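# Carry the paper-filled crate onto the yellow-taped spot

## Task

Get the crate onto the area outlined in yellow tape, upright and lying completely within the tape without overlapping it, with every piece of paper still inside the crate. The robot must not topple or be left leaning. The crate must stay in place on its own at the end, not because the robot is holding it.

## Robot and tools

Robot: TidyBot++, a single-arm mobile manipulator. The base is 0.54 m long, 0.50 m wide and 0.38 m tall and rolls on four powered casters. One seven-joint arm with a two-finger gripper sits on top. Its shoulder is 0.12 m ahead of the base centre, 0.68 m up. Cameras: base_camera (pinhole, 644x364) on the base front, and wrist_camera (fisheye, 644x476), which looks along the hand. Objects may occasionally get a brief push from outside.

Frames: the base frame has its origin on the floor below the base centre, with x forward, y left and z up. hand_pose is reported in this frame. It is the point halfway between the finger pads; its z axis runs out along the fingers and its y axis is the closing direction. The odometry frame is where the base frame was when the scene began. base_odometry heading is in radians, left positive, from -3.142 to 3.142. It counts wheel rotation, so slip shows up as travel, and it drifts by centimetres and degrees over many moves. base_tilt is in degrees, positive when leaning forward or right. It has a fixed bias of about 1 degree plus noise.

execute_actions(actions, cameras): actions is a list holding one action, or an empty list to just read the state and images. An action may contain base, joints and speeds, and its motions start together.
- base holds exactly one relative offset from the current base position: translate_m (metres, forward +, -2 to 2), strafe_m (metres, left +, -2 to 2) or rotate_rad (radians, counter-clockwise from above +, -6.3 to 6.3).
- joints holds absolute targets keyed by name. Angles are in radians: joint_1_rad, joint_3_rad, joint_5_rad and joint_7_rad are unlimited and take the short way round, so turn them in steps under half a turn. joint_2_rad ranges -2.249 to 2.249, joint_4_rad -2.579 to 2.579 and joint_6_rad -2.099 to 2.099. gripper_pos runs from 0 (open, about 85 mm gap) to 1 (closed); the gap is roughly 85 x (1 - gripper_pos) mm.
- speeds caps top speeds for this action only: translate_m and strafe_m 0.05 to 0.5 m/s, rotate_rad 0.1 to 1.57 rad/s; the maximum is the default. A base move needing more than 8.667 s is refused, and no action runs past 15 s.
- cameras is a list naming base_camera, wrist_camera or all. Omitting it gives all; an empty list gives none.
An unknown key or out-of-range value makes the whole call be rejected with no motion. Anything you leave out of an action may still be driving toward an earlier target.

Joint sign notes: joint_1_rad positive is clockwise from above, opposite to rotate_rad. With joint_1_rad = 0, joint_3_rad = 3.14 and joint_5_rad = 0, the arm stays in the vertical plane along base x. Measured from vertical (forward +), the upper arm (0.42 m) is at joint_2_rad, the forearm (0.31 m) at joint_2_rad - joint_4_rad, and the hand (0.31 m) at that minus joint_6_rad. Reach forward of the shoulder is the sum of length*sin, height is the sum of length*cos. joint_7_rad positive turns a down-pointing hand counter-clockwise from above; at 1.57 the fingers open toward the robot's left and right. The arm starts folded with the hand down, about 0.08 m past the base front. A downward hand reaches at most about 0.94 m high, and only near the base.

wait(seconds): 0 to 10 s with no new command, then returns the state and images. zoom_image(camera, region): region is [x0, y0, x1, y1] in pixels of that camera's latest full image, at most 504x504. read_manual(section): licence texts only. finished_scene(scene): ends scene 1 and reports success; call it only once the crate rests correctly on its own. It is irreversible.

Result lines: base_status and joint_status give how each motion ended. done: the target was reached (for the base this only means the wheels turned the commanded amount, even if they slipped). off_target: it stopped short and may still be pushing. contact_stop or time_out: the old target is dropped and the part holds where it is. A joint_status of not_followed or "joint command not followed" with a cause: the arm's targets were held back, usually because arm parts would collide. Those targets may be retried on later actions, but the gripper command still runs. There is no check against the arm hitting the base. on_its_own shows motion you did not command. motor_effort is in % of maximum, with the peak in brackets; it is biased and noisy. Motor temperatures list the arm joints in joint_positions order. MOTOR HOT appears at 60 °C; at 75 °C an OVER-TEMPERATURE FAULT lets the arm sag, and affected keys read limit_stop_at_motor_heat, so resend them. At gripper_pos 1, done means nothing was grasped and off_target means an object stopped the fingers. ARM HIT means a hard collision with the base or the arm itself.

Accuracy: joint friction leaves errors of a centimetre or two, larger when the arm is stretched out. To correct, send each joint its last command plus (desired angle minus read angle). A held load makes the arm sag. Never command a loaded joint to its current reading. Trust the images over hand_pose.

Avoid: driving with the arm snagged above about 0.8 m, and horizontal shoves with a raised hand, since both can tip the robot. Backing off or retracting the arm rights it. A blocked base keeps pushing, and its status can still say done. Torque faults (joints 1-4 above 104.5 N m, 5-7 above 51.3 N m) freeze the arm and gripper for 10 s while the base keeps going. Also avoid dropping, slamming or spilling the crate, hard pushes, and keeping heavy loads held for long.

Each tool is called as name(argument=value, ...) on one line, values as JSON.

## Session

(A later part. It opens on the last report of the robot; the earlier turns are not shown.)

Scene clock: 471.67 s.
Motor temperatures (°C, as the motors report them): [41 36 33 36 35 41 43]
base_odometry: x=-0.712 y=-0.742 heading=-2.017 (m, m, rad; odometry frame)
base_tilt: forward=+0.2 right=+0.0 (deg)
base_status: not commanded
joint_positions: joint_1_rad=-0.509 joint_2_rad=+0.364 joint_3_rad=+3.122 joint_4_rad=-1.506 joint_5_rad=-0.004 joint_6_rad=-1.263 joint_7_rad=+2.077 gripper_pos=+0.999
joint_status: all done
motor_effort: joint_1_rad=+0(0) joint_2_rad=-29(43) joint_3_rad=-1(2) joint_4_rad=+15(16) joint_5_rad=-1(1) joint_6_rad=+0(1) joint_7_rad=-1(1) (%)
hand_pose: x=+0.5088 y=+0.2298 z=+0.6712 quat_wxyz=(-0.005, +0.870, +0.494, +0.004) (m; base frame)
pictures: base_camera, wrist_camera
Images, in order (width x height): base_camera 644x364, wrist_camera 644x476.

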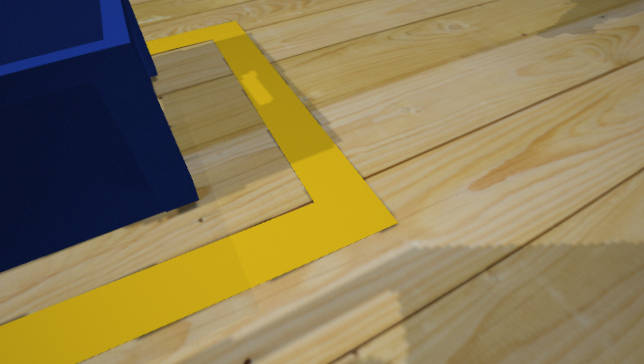

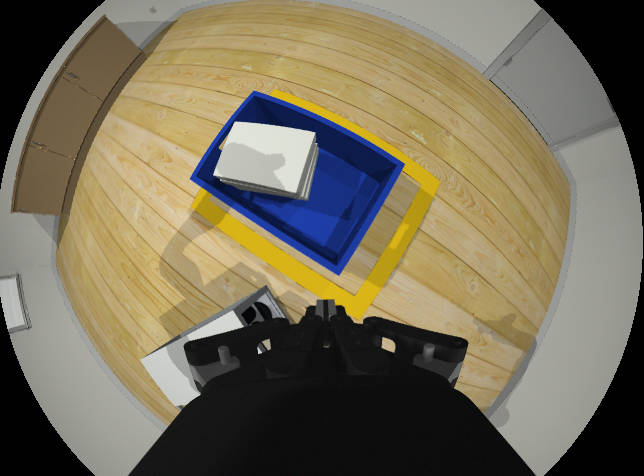

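execute_actions(actions=[{"base": {"rotate_rad": 0.47}, "joints": {"joint_1_rad": 0.2, "joint_7_rad": 1.57}}], cameras=[])

execute_actions(actions=[{"base": {"strafe_m": 0.83}, "joints": {"joint_1_rad": 1.45}}])

Scene clock: 513.47 s.
Motor temperatures (°C, as the motors report them): [41 36 32 36 35 41 43]
base_odometry: x=-0.712 y=-0.742 heading=-1.548 (m, m, rad; odometry frame)
base_tilt: forward=+0.2 right=+0.1 (deg)
base_status: done
joint_positions: joint_1_rad=+0.185 joint_2_rad=+0.364 joint_3_rad=+3.135 joint_4_rad=-1.506 joint_5_rad=-0.003 joint_6_rad=-1.264 joint_7_rad=+1.594 gripper_pos=+0.999
joint_status: all done
motor_effort: joint_1_rad=+0(5) joint_2_rad=-28(29) joint_3_rad=+0(3) joint_4_rad=+15(15) joint_5_rad=-1(1) joint_6_rad=+0(0) joint_7_rad=-1(1) (%)
hand_pose: x=+0.5649 y=-0.0780 z=+0.6711 quat_wxyz=(-0.002, +0.997, -0.078, +0.004) (m; base frame)
pictures: none
No camera images: the call's "cameras" was empty. Leave "cameras" out to get every camera's image.

Scene clock: 516.50 s.
Motor temperatures (°C, as the motors report them): [41 36 32 36 35 40 43]
base_odometry: x=+0.117 y=-0.723 heading=-1.547 (m, m, rad; odometry frame)
base_tilt: forward=+0.1 right=+0.0 (deg)
base_status: done
joint_positions: joint_1_rad=+1.434 joint_2_rad=+0.363 joint_3_rad=+3.136 joint_4_rad=-1.506 joint_5_rad=-0.003 joint_6_rad=-1.266 joint_7_rad=+1.594 gripper_pos=+0.999
joint_status: all done
motor_effort: joint_1_rad=+0(3) joint_2_rad=-28(30) joint_3_rad=+0(2) joint_4_rad=+15(16) joint_5_rad=-1(1) joint_6_rad=+0(0) joint_7_rad=-1(2) (%)
hand_pose: x=+0.1856 y=-0.4469 z=+0.6716 quat_wxyz=(+0.000, +0.763, -0.646, +0.004) (m; base frame)
pictures: base_camera, wrist_camera
Images, in order (width x height): base_camera 644x364, wrist_camera 644x476.

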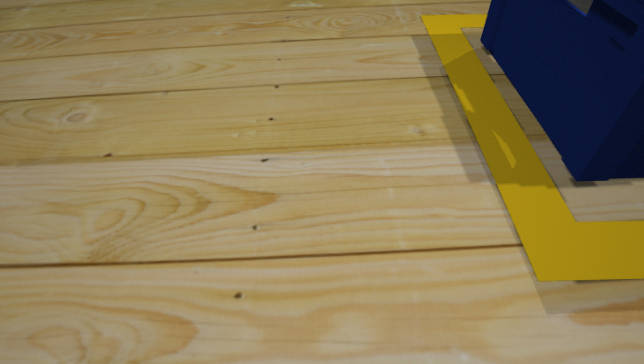

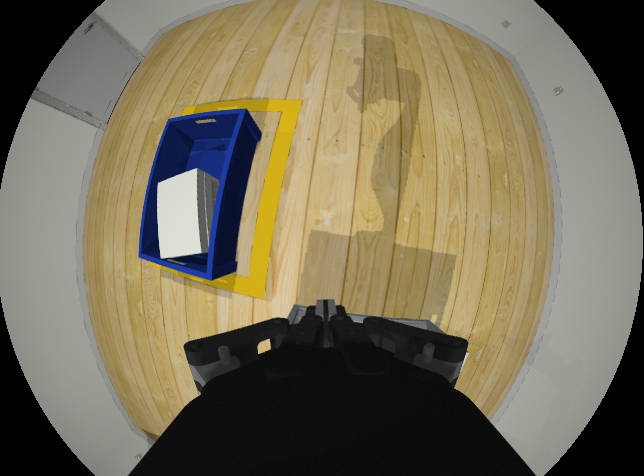

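zoom_image(camera="base_camera", region=[400, 0, 644, 300])

Region (400, 0, 644, 300) of base_camera's 644x364 image, scaled by 1.680; it fills the left 410 columns of this view, and the rest is white.

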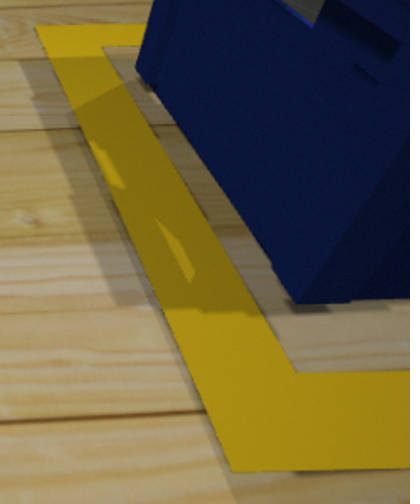

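execute_actions(actions=[{"base": {"translate_m": 0.76}, "joints": {"joint_1_rad": 1.8, "joint_7_rad": 0.25}}])

Scene clock: 533.97 s.
Motor temperatures (°C, as the motors report them): [41 36 32 36 35 40 43]
base_odometry: x=+0.136 y=-1.482 heading=-1.547 (m, m, rad; odometry frame)
base_tilt: forward=+0.2 right=+0.1 (deg)
base_status: done
joint_positions: joint_1_rad=+1.785 joint_2_rad=+0.363 joint_3_rad=+3.136 joint_4_rad=-1.506 joint_5_rad=-0.003 joint_6_rad=-1.266 joint_7_rad=+0.263 gripper_pos=+0.999
joint_status: all done
motor_effort: joint_1_rad=+0(2) joint_2_rad=-28(29) joint_3_rad=+0(2) joint_4_rad=+15(15) joint_5_rad=-1(0) joint_6_rad=+0(0) joint_7_rad=-1(2) (%)
hand_pose: x=+0.0277 y=-0.4425 z=+0.6716 quat_wxyz=(-0.002, +0.027, -1.000, +0.004) (m; base frame)
pictures: base_camera, wrist_camera
Images, in order (width x height): base_camera 644x364, wrist_camera 644x476.

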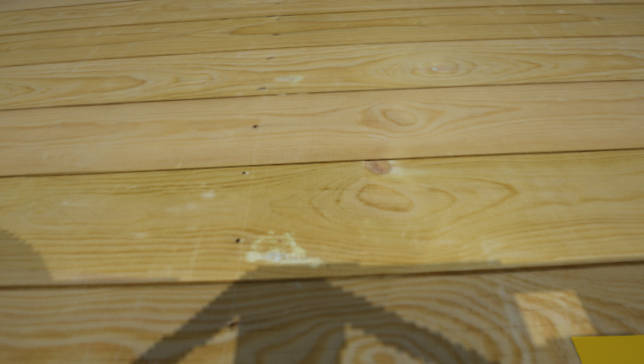

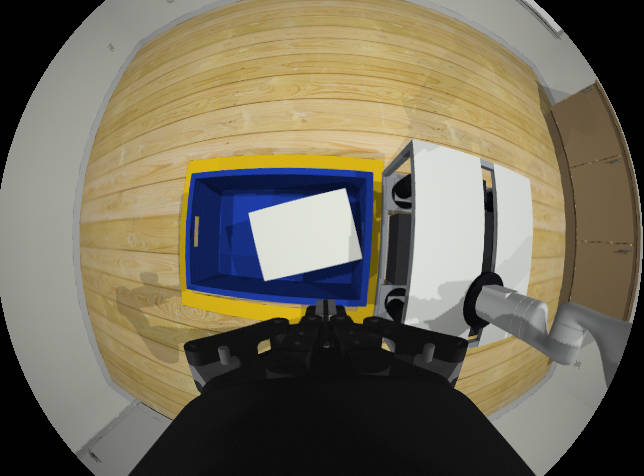

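zoom_image(camera="wrist_camera", region=[170, 130, 450, 340])

Region (170, 130, 450, 340) of wrist_camera's 644x476 image, scaled by 1.800; it fills the top 378 rows of this view, and the rest is white.

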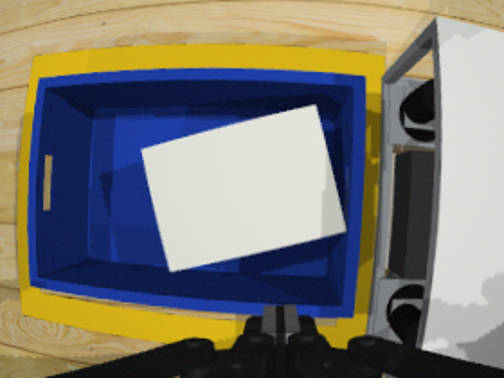

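execute_actions(actions=[{"base": {"strafe_m": -0.125}, "speeds": {"strafe_m": 0.07}}])

Scene clock: 544.73 s.
Motor temperatures (°C, as the motors report them): [41 36 32 36 35 40 43]
base_odometry: x=+0.011 y=-1.486 heading=-1.547 (m, m, rad; odometry frame)
base_tilt: forward=+0.2 right=+0.1 (deg)
base_status: done
joint_positions: joint_1_rad=+1.785 joint_2_rad=+0.362 joint_3_rad=+3.136 joint_4_rad=-1.506 joint_5_rad=-0.003 joint_6_rad=-1.267 joint_7_rad=+0.263 gripper_pos=+0.999
joint_status: not commanded
motor_effort: joint_1_rad=-1(1) joint_2_rad=-28(30) joint_3_rad=+0(1) joint_4_rad=+15(16) joint_5_rad=-1(0) joint_6_rad=+0(1) joint_7_rad=-1(1) (%)
hand_pose: x=+0.0277 y=-0.4423 z=+0.6720 quat_wxyz=(-0.002, +0.027, -1.000, +0.004) (m; base frame)
pictures: base_camera, wrist_camera
Images, in order (width x height): base_camera 644x364, wrist_camera 644x476.

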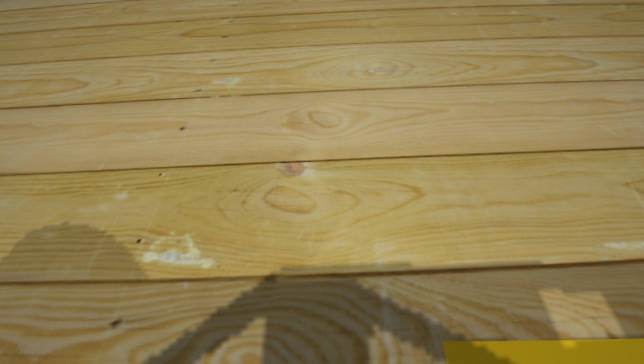

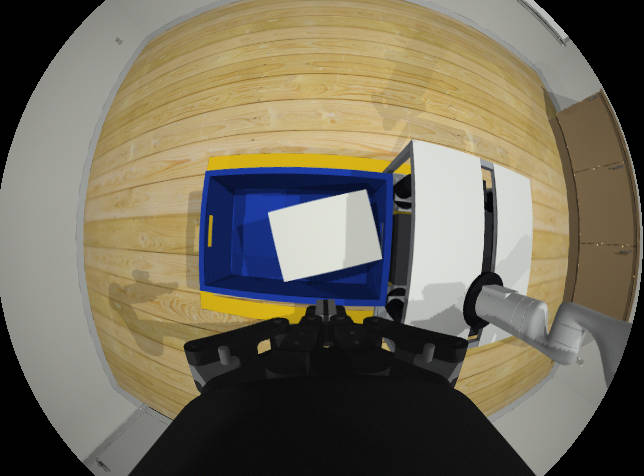

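execute_actions(actions=[{"base": {"strafe_m": 0.2}}])

Scene clock: 549.27 s.
Motor temperatures (°C, as the motors report them): [41 36 32 36 35 40 43]
base_odometry: x=+0.211 y=-1.481 heading=-1.547 (m, m, rad; odometry frame)
base_tilt: forward=+0.1 right=+0.1 (deg)
base_status: done
joint_positions: joint_1_rad=+1.788 joint_2_rad=+0.357 joint_3_rad=+3.136 joint_4_rad=-1.506 joint_5_rad=-0.002 joint_6_rad=-1.268 joint_7_rad=+0.263 gripper_pos=+0.999
joint_status: not commanded
motor_effort: joint_1_rad=+1(4) joint_2_rad=-28(32) joint_3_rad=+0(3) joint_4_rad=+15(16) joint_5_rad=+0(1) joint_6_rad=+0(1) joint_7_rad=-1(1) (%)
hand_pose: x=+0.0259 y=-0.4418 z=+0.6745 quat_wxyz=(+0.000, +0.025, -1.000, +0.006) (m; base frame)
pictures: base_camera, wrist_camera
Images, in order (width x height): base_camera 644x364, wrist_camera 644x476.

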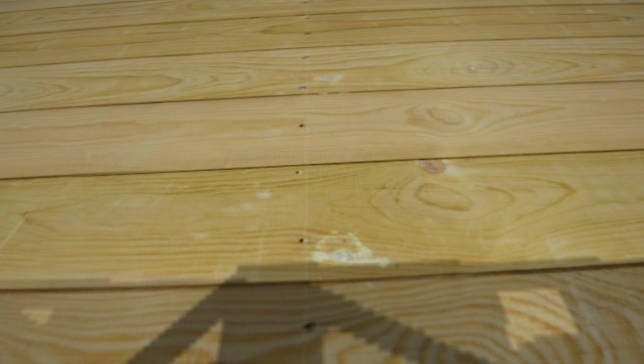

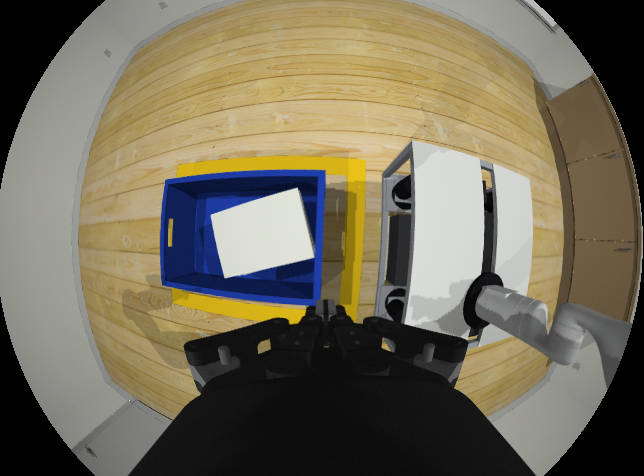

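zoom_image(camera="wrist_camera", region=[140, 130, 420, 340])

Region (140, 130, 420, 340) of wrist_camera's 644x476 image, scaled by 1.800; it fills the top 378 rows of this view, and the rest is white.

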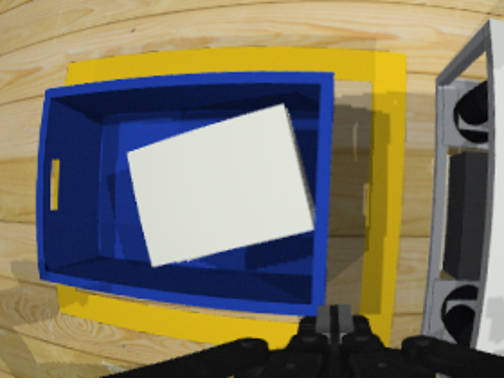

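finished_scene(scene=1)

The scene is finished: the task was done.


## Next scene

The same job, from a new start.

execute_actions(actions=[])

Scene clock: 0.00 s.
Motor temperatures (°C, as the motors report them): [40 36 32 36 35 40 43]
base_odometry: x=+0.000 y=+0.000 heading=+0.000 (m, m, rad; odometry frame)
base_tilt: forward=+0.1 right=+0.0 (deg)
base_status: not commanded
joint_positions: joint_1_rad=+0.022 joint_2_rad=-0.369 joint_3_rad=+3.147 joint_4_rad=-2.525 joint_5_rad=+0.010 joint_6_rad=-0.849 joint_7_rad=+1.554 gripper_pos=+0.000
joint_status: not commanded
motor_effort: joint_1_rad=+0 joint_2_rad=+1 joint_3_rad=+0 joint_4_rad=+12 joint_5_rad=-1 joint_6_rad=+0 joint_7_rad=-2 (%)
hand_pose: x=+0.2715 y=-0.0049 z=+0.5921 quat_wxyz=(+0.003, +0.997, -0.019, +0.068) (m; base frame)
pictures: base_camera, wrist_camera
Images, in order (width x height): base_camera 644x364, wrist_camera 644x476.

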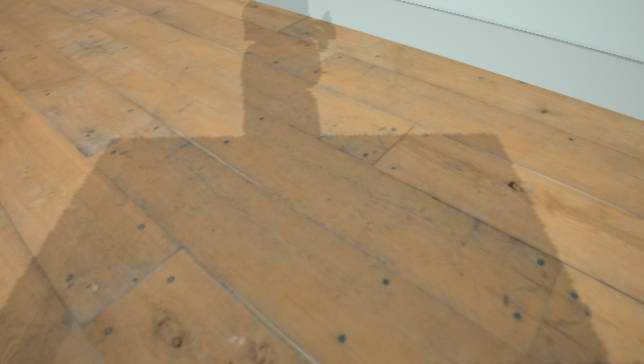

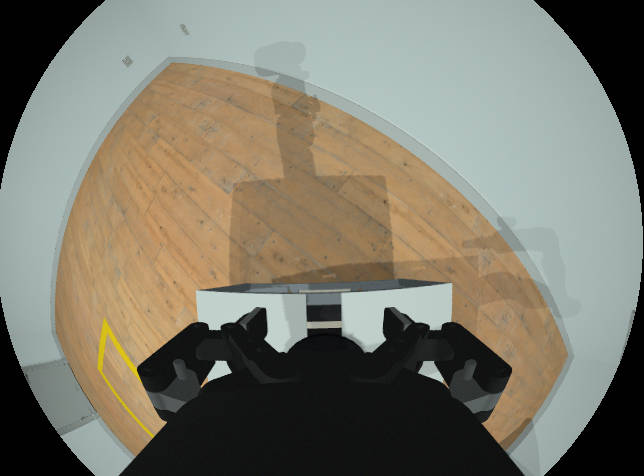

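execute_actions(actions=[{"base": {"rotate_rad": 1.4}, "joints": {"joint_1_rad": -1.1, "joint_6_rad": -0.2}}])

Scene clock: 8.53 s.
Motor temperatures (°C, as the motors report them): [40 35 32 36 35 40 43]
base_odometry: x=+0.000 y=+0.000 heading=+1.399 (m, m, rad; odometry frame)
base_tilt: forward=+0.1 right=+0.1 (deg)
base_status: done
joint_positions: joint_1_rad=-1.081 joint_2_rad=-0.369 joint_3_rad=+3.147 joint_4_rad=-2.525 joint_5_rad=+0.010 joint_6_rad=-0.227 joint_7_rad=+1.554 gripper_pos=+0.000
joint_status: all done
motor_effort: joint_1_rad=+0(1) joint_2_rad=-3(3) joint_3_rad=+0(1) joint_4_rad=+17(16) joint_5_rad=-1(1) joint_6_rad=+6(4) joint_7_rad=-1(1) (%)
hand_pose: x=+0.2725 y=+0.2857 z=+0.6743 quat_wxyz=(-0.191, +0.800, +0.472, +0.317) (m; base frame)
pictures: base_camera, wrist_camera
Images, in order (width x height): base_camera 644x364, wrist_camera 644x476.

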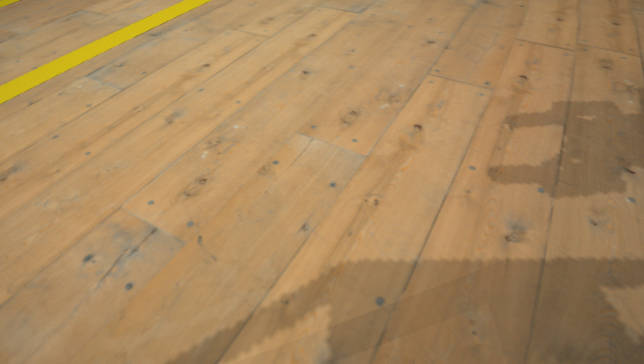

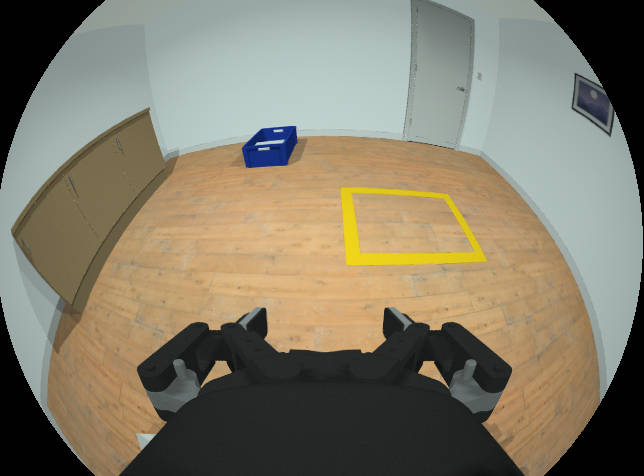

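zoom_image(camera="wrist_camera", region=[225, 110, 315, 180])

zoom_image(camera="wrist_camera", region=[320, 170, 500, 280])

Region (225, 110, 315, 180) of wrist_camera's 644x476 image, scaled by 5.600.

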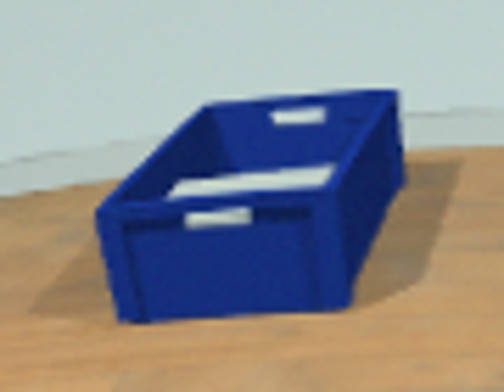

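Region (320, 170, 500, 280) of wrist_camera's 644x476 image, scaled by 2.800.

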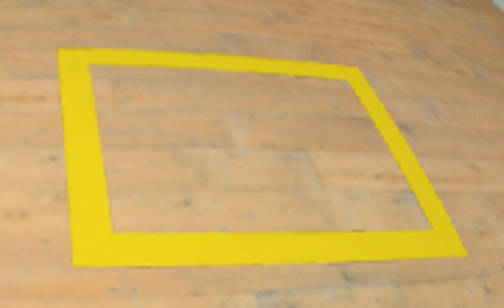

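execute_actions(actions=[{"base": {"strafe_m": 1.78}, "joints": {"joint_1_rad": -0.085, "joint_2_rad": 1.03, "joint_3_rad": 3.14, "joint_4_rad": -1.675, "joint_5_rad": 0.0, "joint_6_rad": -0.46, "joint_7_rad": -0.91}}])

Scene clock: 69.27 s.
Motor temperatures (°C, as the motors report them): [40 35 32 36 35 40 43]
base_odometry: x=-1.754 y=+0.301 heading=+1.400 (m, m, rad; odometry frame)
base_tilt: forward=+0.2 right=+0.0 (deg)
base_status: done
joint_positions: joint_1_rad=-0.097 joint_2_rad=+1.017 joint_3_rad=+3.146 joint_4_rad=-1.699 joint_5_rad=+0.010 joint_6_rad=-0.432 joint_7_rad=-0.890 gripper_pos=+0.000
joint_status: all done
motor_effort: joint_1_rad=+0(3) joint_2_rad=-36(37) joint_3_rad=+0(2) joint_4_rad=+7(18) joint_5_rad=-1(0) joint_6_rad=-1(6) joint_7_rad=-2(1) (%)
hand_pose: x=+0.6029 y=+0.0449 z=+0.3056 quat_wxyz=(+0.004, +0.383, -0.924, +0.003) (m; base frame)
pictures: base_camera, wrist_camera
Images, in order (width x height): base_camera 644x364, wrist_camera 644x476.

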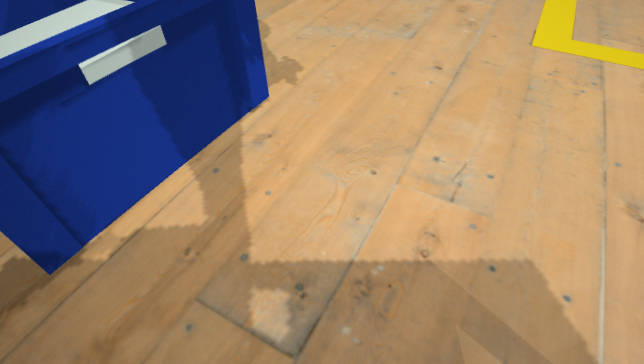

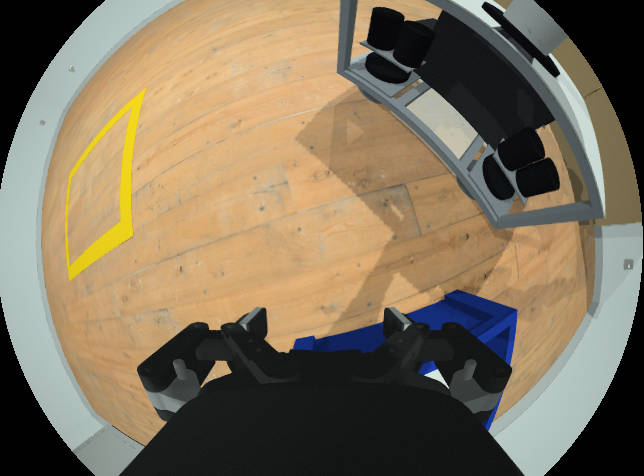

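execute_actions(actions=[{"base": {"rotate_rad": 0.508}, "joints": {"joint_1_rad": -0.185, "joint_4_rad": -1.795, "joint_6_rad": -0.335, "joint_7_rad": -1.02}}])

Scene clock: 80.87 s.
Motor temperatures (°C, as the motors report them): [40 35 32 36 35 40 43]
base_odometry: x=-1.754 y=+0.301 heading=+1.908 (m, m, rad; odometry frame)
base_tilt: forward=+0.1 right=+0.1 (deg)
base_status: done
joint_positions: joint_1_rad=-0.196 joint_2_rad=+1.017 joint_3_rad=+3.132 joint_4_rad=-1.775 joint_5_rad=+0.010 joint_6_rad=-0.360 joint_7_rad=-0.997 gripper_pos=+0.000
joint_status: all done
motor_effort: joint_1_rad=+0(6) joint_2_rad=-35(36) joint_3_rad=-1(4) joint_4_rad=+6(7) joint_5_rad=-1(0) joint_6_rad=+0(1) joint_7_rad=-1(1) (%)
hand_pose: x=+0.5715 y=+0.0957 z=+0.2967 quat_wxyz=(+0.004, +0.382, -0.924, -0.003) (m; base frame)
pictures: base_camera, wrist_camera
Images, in order (width x height): base_camera 644x364, wrist_camera 644x476.

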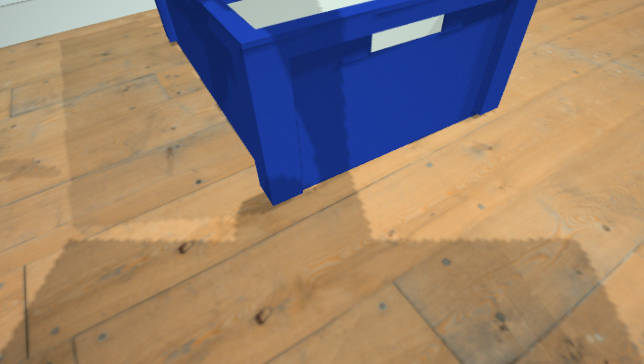

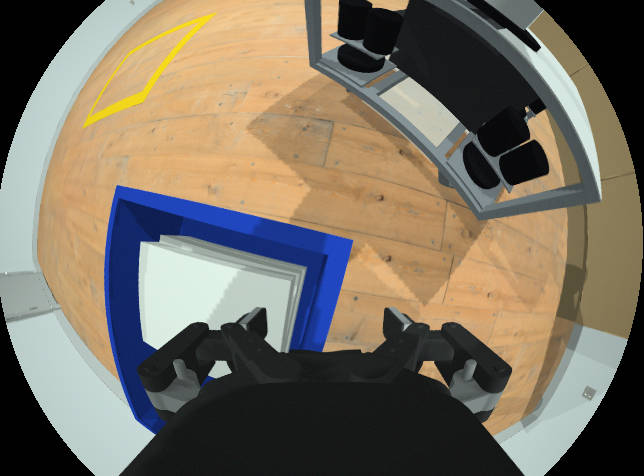

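zoom_image(camera="wrist_camera", region=[90, 170, 430, 400])

Region (90, 170, 430, 400) of wrist_camera's 644x476 image, scaled by 1.482; it fills the top 341 rows of this view, and the rest is white.

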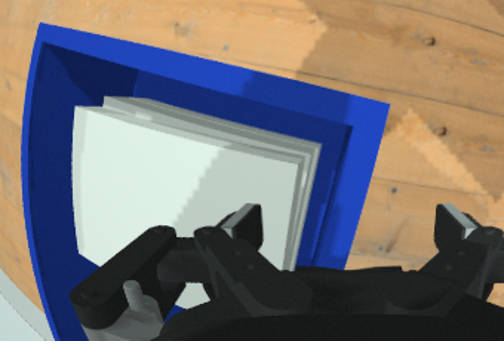

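execute_actions(actions=[{"joints": {"joint_2_rad": 1.292, "joint_4_rad": -1.703, "joint_6_rad": -0.103, "joint_7_rad": -1.28}}])

Scene clock: 116.40 s.
Motor temperatures (°C, as the motors report them): [40 36 32 36 35 40 43]
base_odometry: x=-1.754 y=+0.301 heading=+1.908 (m, m, rad; odometry frame)
base_tilt: forward=+0.2 right=+0.1 (deg)
base_status: not commanded
joint_positions: joint_1_rad=-0.196 joint_2_rad=+1.285 joint_3_rad=+3.132 joint_4_rad=-1.726 joint_5_rad=+0.010 joint_6_rad=-0.132 joint_7_rad=-1.257 gripper_pos=+0.000
joint_status: all done
motor_effort: joint_1_rad=+0(0) joint_2_rad=-35(37) joint_3_rad=-1(1) joint_4_rad=+2(5) joint_5_rad=-1(0) joint_6_rad=-1(0) joint_7_rad=-1(1) (%)
hand_pose: x=+0.5534 y=+0.0931 z=+0.1776 quat_wxyz=(+0.000, +0.258, -0.966, -0.004) (m; base frame)
pictures: base_camera, wrist_camera
Images, in order (width x height): base_camera 644x364, wrist_camera 644x476.

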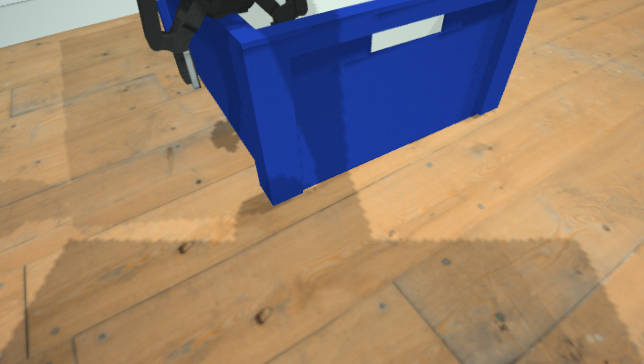

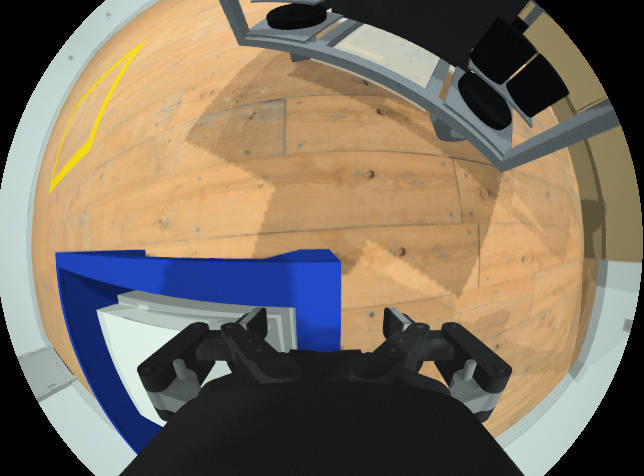

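execute_actions(actions=[{"base": {"strafe_m": -0.5}, "speeds": {"strafe_m": 0.2}, "joints": {"joint_2_rad": 1.31, "joint_3_rad": 3.23, "joint_4_rad": -1.75, "joint_6_rad": -0.16, "joint_7_rad": -1.36}}])

Scene clock: 125.20 s.
Motor temperatures (°C, as the motors report them): [40 36 32 36 35 40 43]
base_odometry: x=-1.283 y=+0.467 heading=+1.909 (m, m, rad; odometry frame)
base_tilt: forward=+0.2 right=+0.1 (deg)
base_status: done
joint_positions: joint_1_rad=-0.252 joint_2_rad=+1.263 joint_3_rad=+3.159 joint_4_rad=-1.720 joint_5_rad=+0.010 joint_6_rad=-0.126 joint_7_rad=-1.321 gripper_pos=+0.000
joint_status: joint_2_rad off_target (ended at +1.263, target +1.310); joint_3_rad off_target (ended at +3.159, target +3.230); the others done
motor_effort: joint_1_rad=+10(19) joint_2_rad=-30(36) joint_3_rad=+11(19) joint_4_rad=+0(8) joint_5_rad=-2(4) joint_6_rad=-2(9) joint_7_rad=-4(7) (%)
hand_pose: x=+0.5676 y=+0.1054 z=+0.1877 quat_wxyz=(-0.016, +0.250, -0.968, +0.009) (m; base frame)
pictures: base_camera, wrist_camera
Images, in order (width x height): base_camera 644x364, wrist_camera 644x476.

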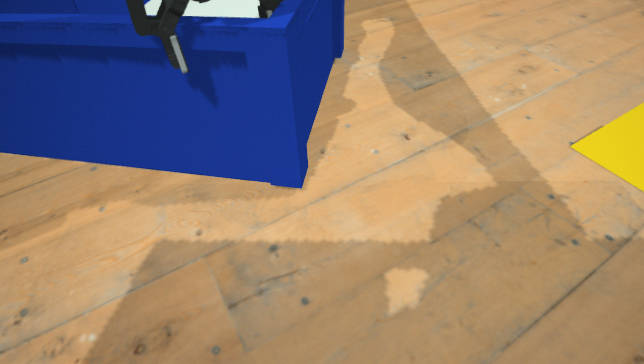

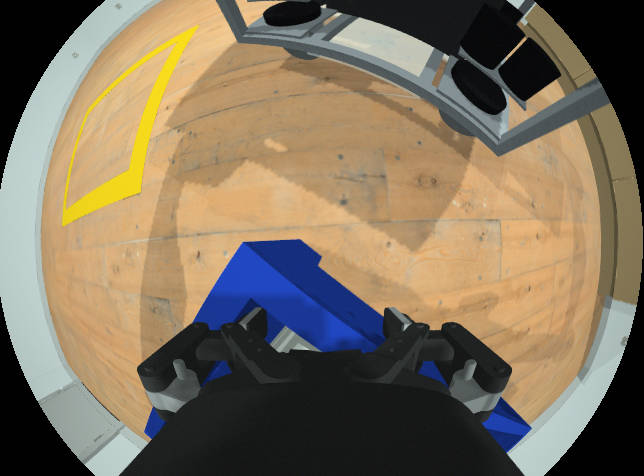

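execute_actions(actions=[{"base": {"strafe_m": -0.9}, "speeds": {"strafe_m": 0.35}, "joints": {"joint_2_rad": 1.31, "joint_3_rad": 3.23, "joint_4_rad": -1.91, "joint_6_rad": 0.0, "joint_7_rad": -0.66}}])

Scene clock: 142.97 s.
Motor temperatures (°C, as the motors report them): [40 36 32 36 35 40 43]
base_odometry: x=-0.434 y=+0.766 heading=+1.909 (m, m, rad; odometry frame)
base_tilt: forward=+0.2 right=+0.0 (deg)
base_status: done
joint_positions: joint_1_rad=-0.257 joint_2_rad=+1.259 joint_3_rad=+3.152 joint_4_rad=-1.860 joint_5_rad=+0.010 joint_6_rad=+0.031 joint_7_rad=-0.650 gripper_pos=+0.000
joint_status: joint_2_rad off_target (ended at +1.259, target +1.310); joint_3_rad off_target (ended at +3.152, target +3.230); joint_4_rad off_target (ended at -1.860, target -1.910); the others done
motor_effort: joint_1_rad=+13(19) joint_2_rad=-21(31) joint_3_rad=+15(20) joint_4_rad=-4(10) joint_5_rad=-3(4) joint_6_rad=-5(8) joint_7_rad=-4(4) (%)
hand_pose: x=+0.5304 y=+0.1030 z=+0.1856 quat_wxyz=(-0.024, +0.558, -0.829, +0.013) (m; base frame)
pictures: base_camera, wrist_camera
Images, in order (width x height): base_camera 644x364, wrist_camera 644x476.

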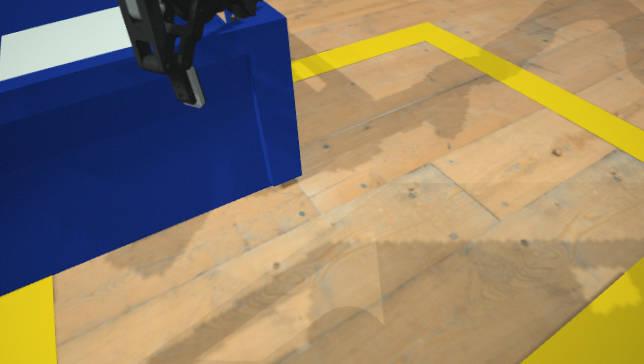

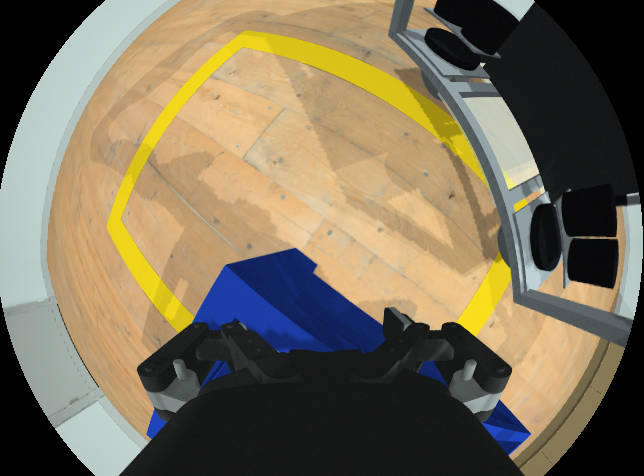

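execute_actions(actions=[{"base": {"strafe_m": -0.445}, "speeds": {"strafe_m": 0.3}, "joints": {"joint_4_rad": -1.94}}])

Scene clock: 161.40 s.
Motor temperatures (°C, as the motors report them): [40 36 32 36 35 40 43]
base_odometry: x=-0.015 y=+0.914 heading=+1.910 (m, m, rad; odometry frame)
base_tilt: forward=+0.2 right=+0.0 (deg)
base_status: done
joint_positions: joint_1_rad=-0.259 joint_2_rad=+1.255 joint_3_rad=+3.147 joint_4_rad=-1.895 joint_5_rad=+0.010 joint_6_rad=+0.036 joint_7_rad=-0.650 gripper_pos=+0.000
joint_status: joint_4_rad off_target (ended at -1.895, target -1.940)
motor_effort: joint_1_rad=+11(25) joint_2_rad=-23(22) joint_3_rad=+13(27) joint_4_rad=-3(11) joint_5_rad=-3(5) joint_6_rad=-4(9) joint_7_rad=-3(5) (%)
hand_pose: x=+0.5121 y=+0.1021 z=+0.1869 quat_wxyz=(-0.012, +0.559, -0.829, +0.007) (m; base frame)
pictures: base_camera, wrist_camera
Images, in order (width x height): base_camera 644x364, wrist_camera 644x476.

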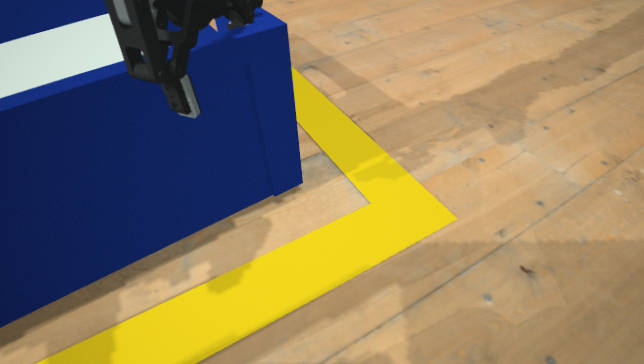

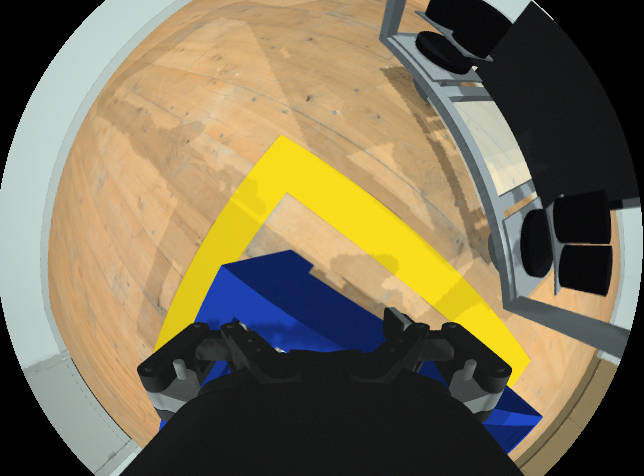

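execute_actions(actions=[{"joints": {"joint_1_rad": -0.27, "joint_2_rad": 1.25, "joint_3_rad": 3.14, "joint_4_rad": -1.895, "joint_6_rad": 0.036, "joint_7_rad": -0.35}}], cameras=["base_camera"])

Scene clock: 170.77 s.
Motor temperatures (°C, as the motors report them): [40 36 32 36 35 40 43]
base_odometry: x=-0.015 y=+0.914 heading=+1.910 (m, m, rad; odometry frame)
base_tilt: forward=+0.2 right=+0.1 (deg)
base_status: not commanded
joint_positions: joint_1_rad=-0.259 joint_2_rad=+1.255 joint_3_rad=+3.149 joint_4_rad=-1.898 joint_5_rad=+0.010 joint_6_rad=+0.036 joint_7_rad=-0.362 gripper_pos=+0.000
joint_status: all done
motor_effort: joint_1_rad=+0(12) joint_2_rad=-33(33) joint_3_rad=-1(13) joint_4_rad=+1(3) joint_5_rad=-1(3) joint_6_rad=+1(4) joint_7_rad=-2(3) (%)
hand_pose: x=+0.5101 y=+0.1003 z=+0.1869 quat_wxyz=(-0.009, +0.672, -0.740, +0.009) (m; base frame)
pictures: base_camera
Images, in order (width x height): base_camera 644x364.

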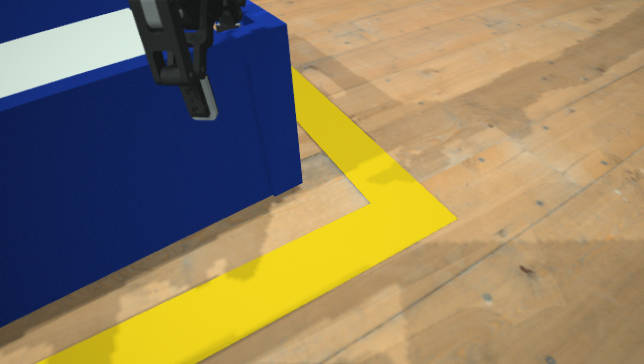

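zoom_image(camera="base_camera", region=[0, 160, 400, 364])

zoom_image(camera="base_camera", region=[220, 160, 380, 240])

zoom_image(camera="base_camera", region=[0, 284, 160, 364])

Region (0, 160, 400, 364) of base_camera's 644x364 image, scaled by 1.260; it fills the top 257 rows of this view, and the rest is white.

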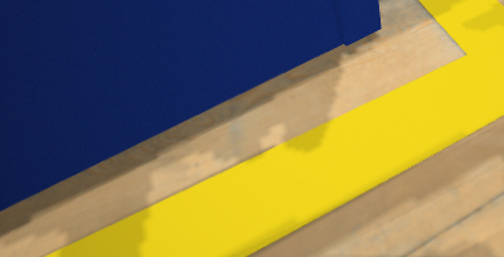

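Region (220, 160, 380, 240) of base_camera's 644x364 image, scaled by 3.150.

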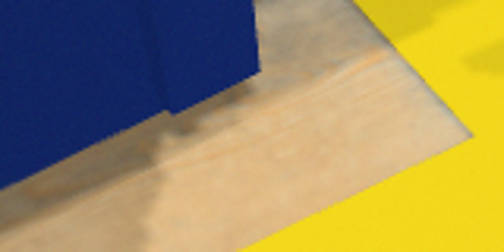

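Region (0, 284, 160, 364) of base_camera's 644x364 image, scaled by 3.150.

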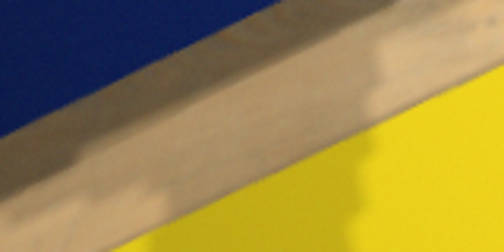

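execute_actions(actions=[{"joints": {"joint_2_rad": 0.9, "joint_4_rad": -2.01, "joint_6_rad": -0.25}}])

Scene clock: 192.77 s.
Motor temperatures (°C, as the motors report them): [40 36 32 36 35 40 43]
base_odometry: x=-0.015 y=+0.914 heading=+1.910 (m, m, rad; odometry frame)
base_tilt: forward=+0.2 right=+0.1 (deg)
base_status: not commanded
joint_positions: joint_1_rad=-0.259 joint_2_rad=+0.914 joint_3_rad=+3.149 joint_4_rad=-1.988 joint_5_rad=+0.010 joint_6_rad=-0.223 joint_7_rad=-0.362 gripper_pos=+0.000
joint_status: all done
motor_effort: joint_1_rad=+0(0) joint_2_rad=-31(35) joint_3_rad=-1(1) joint_4_rad=+4(5) joint_5_rad=+0(1) joint_6_rad=+0(0) joint_7_rad=-1(2) (%)
hand_pose: x=+0.5194 y=+0.1024 z=+0.3220 quat_wxyz=(-0.006, +0.671, -0.741, +0.008) (m; base frame)
pictures: base_camera, wrist_camera
Images, in order (width x height): base_camera 644x364, wrist_camera 644x476.

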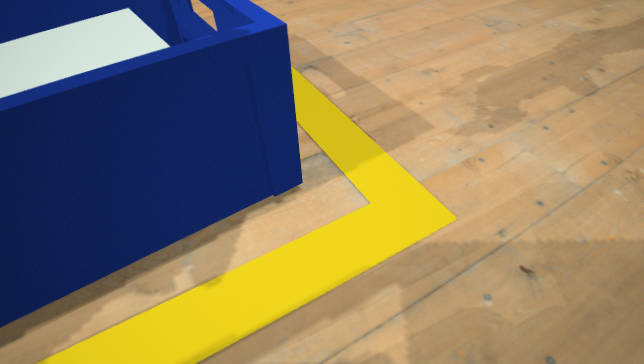

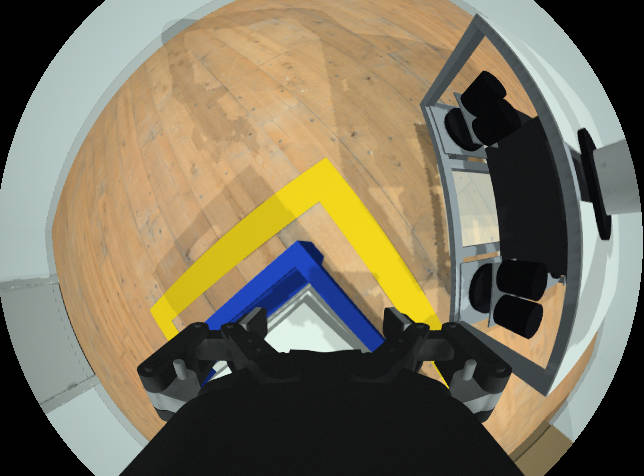

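finished_scene(scene=2)

The scene is finished: the task was done.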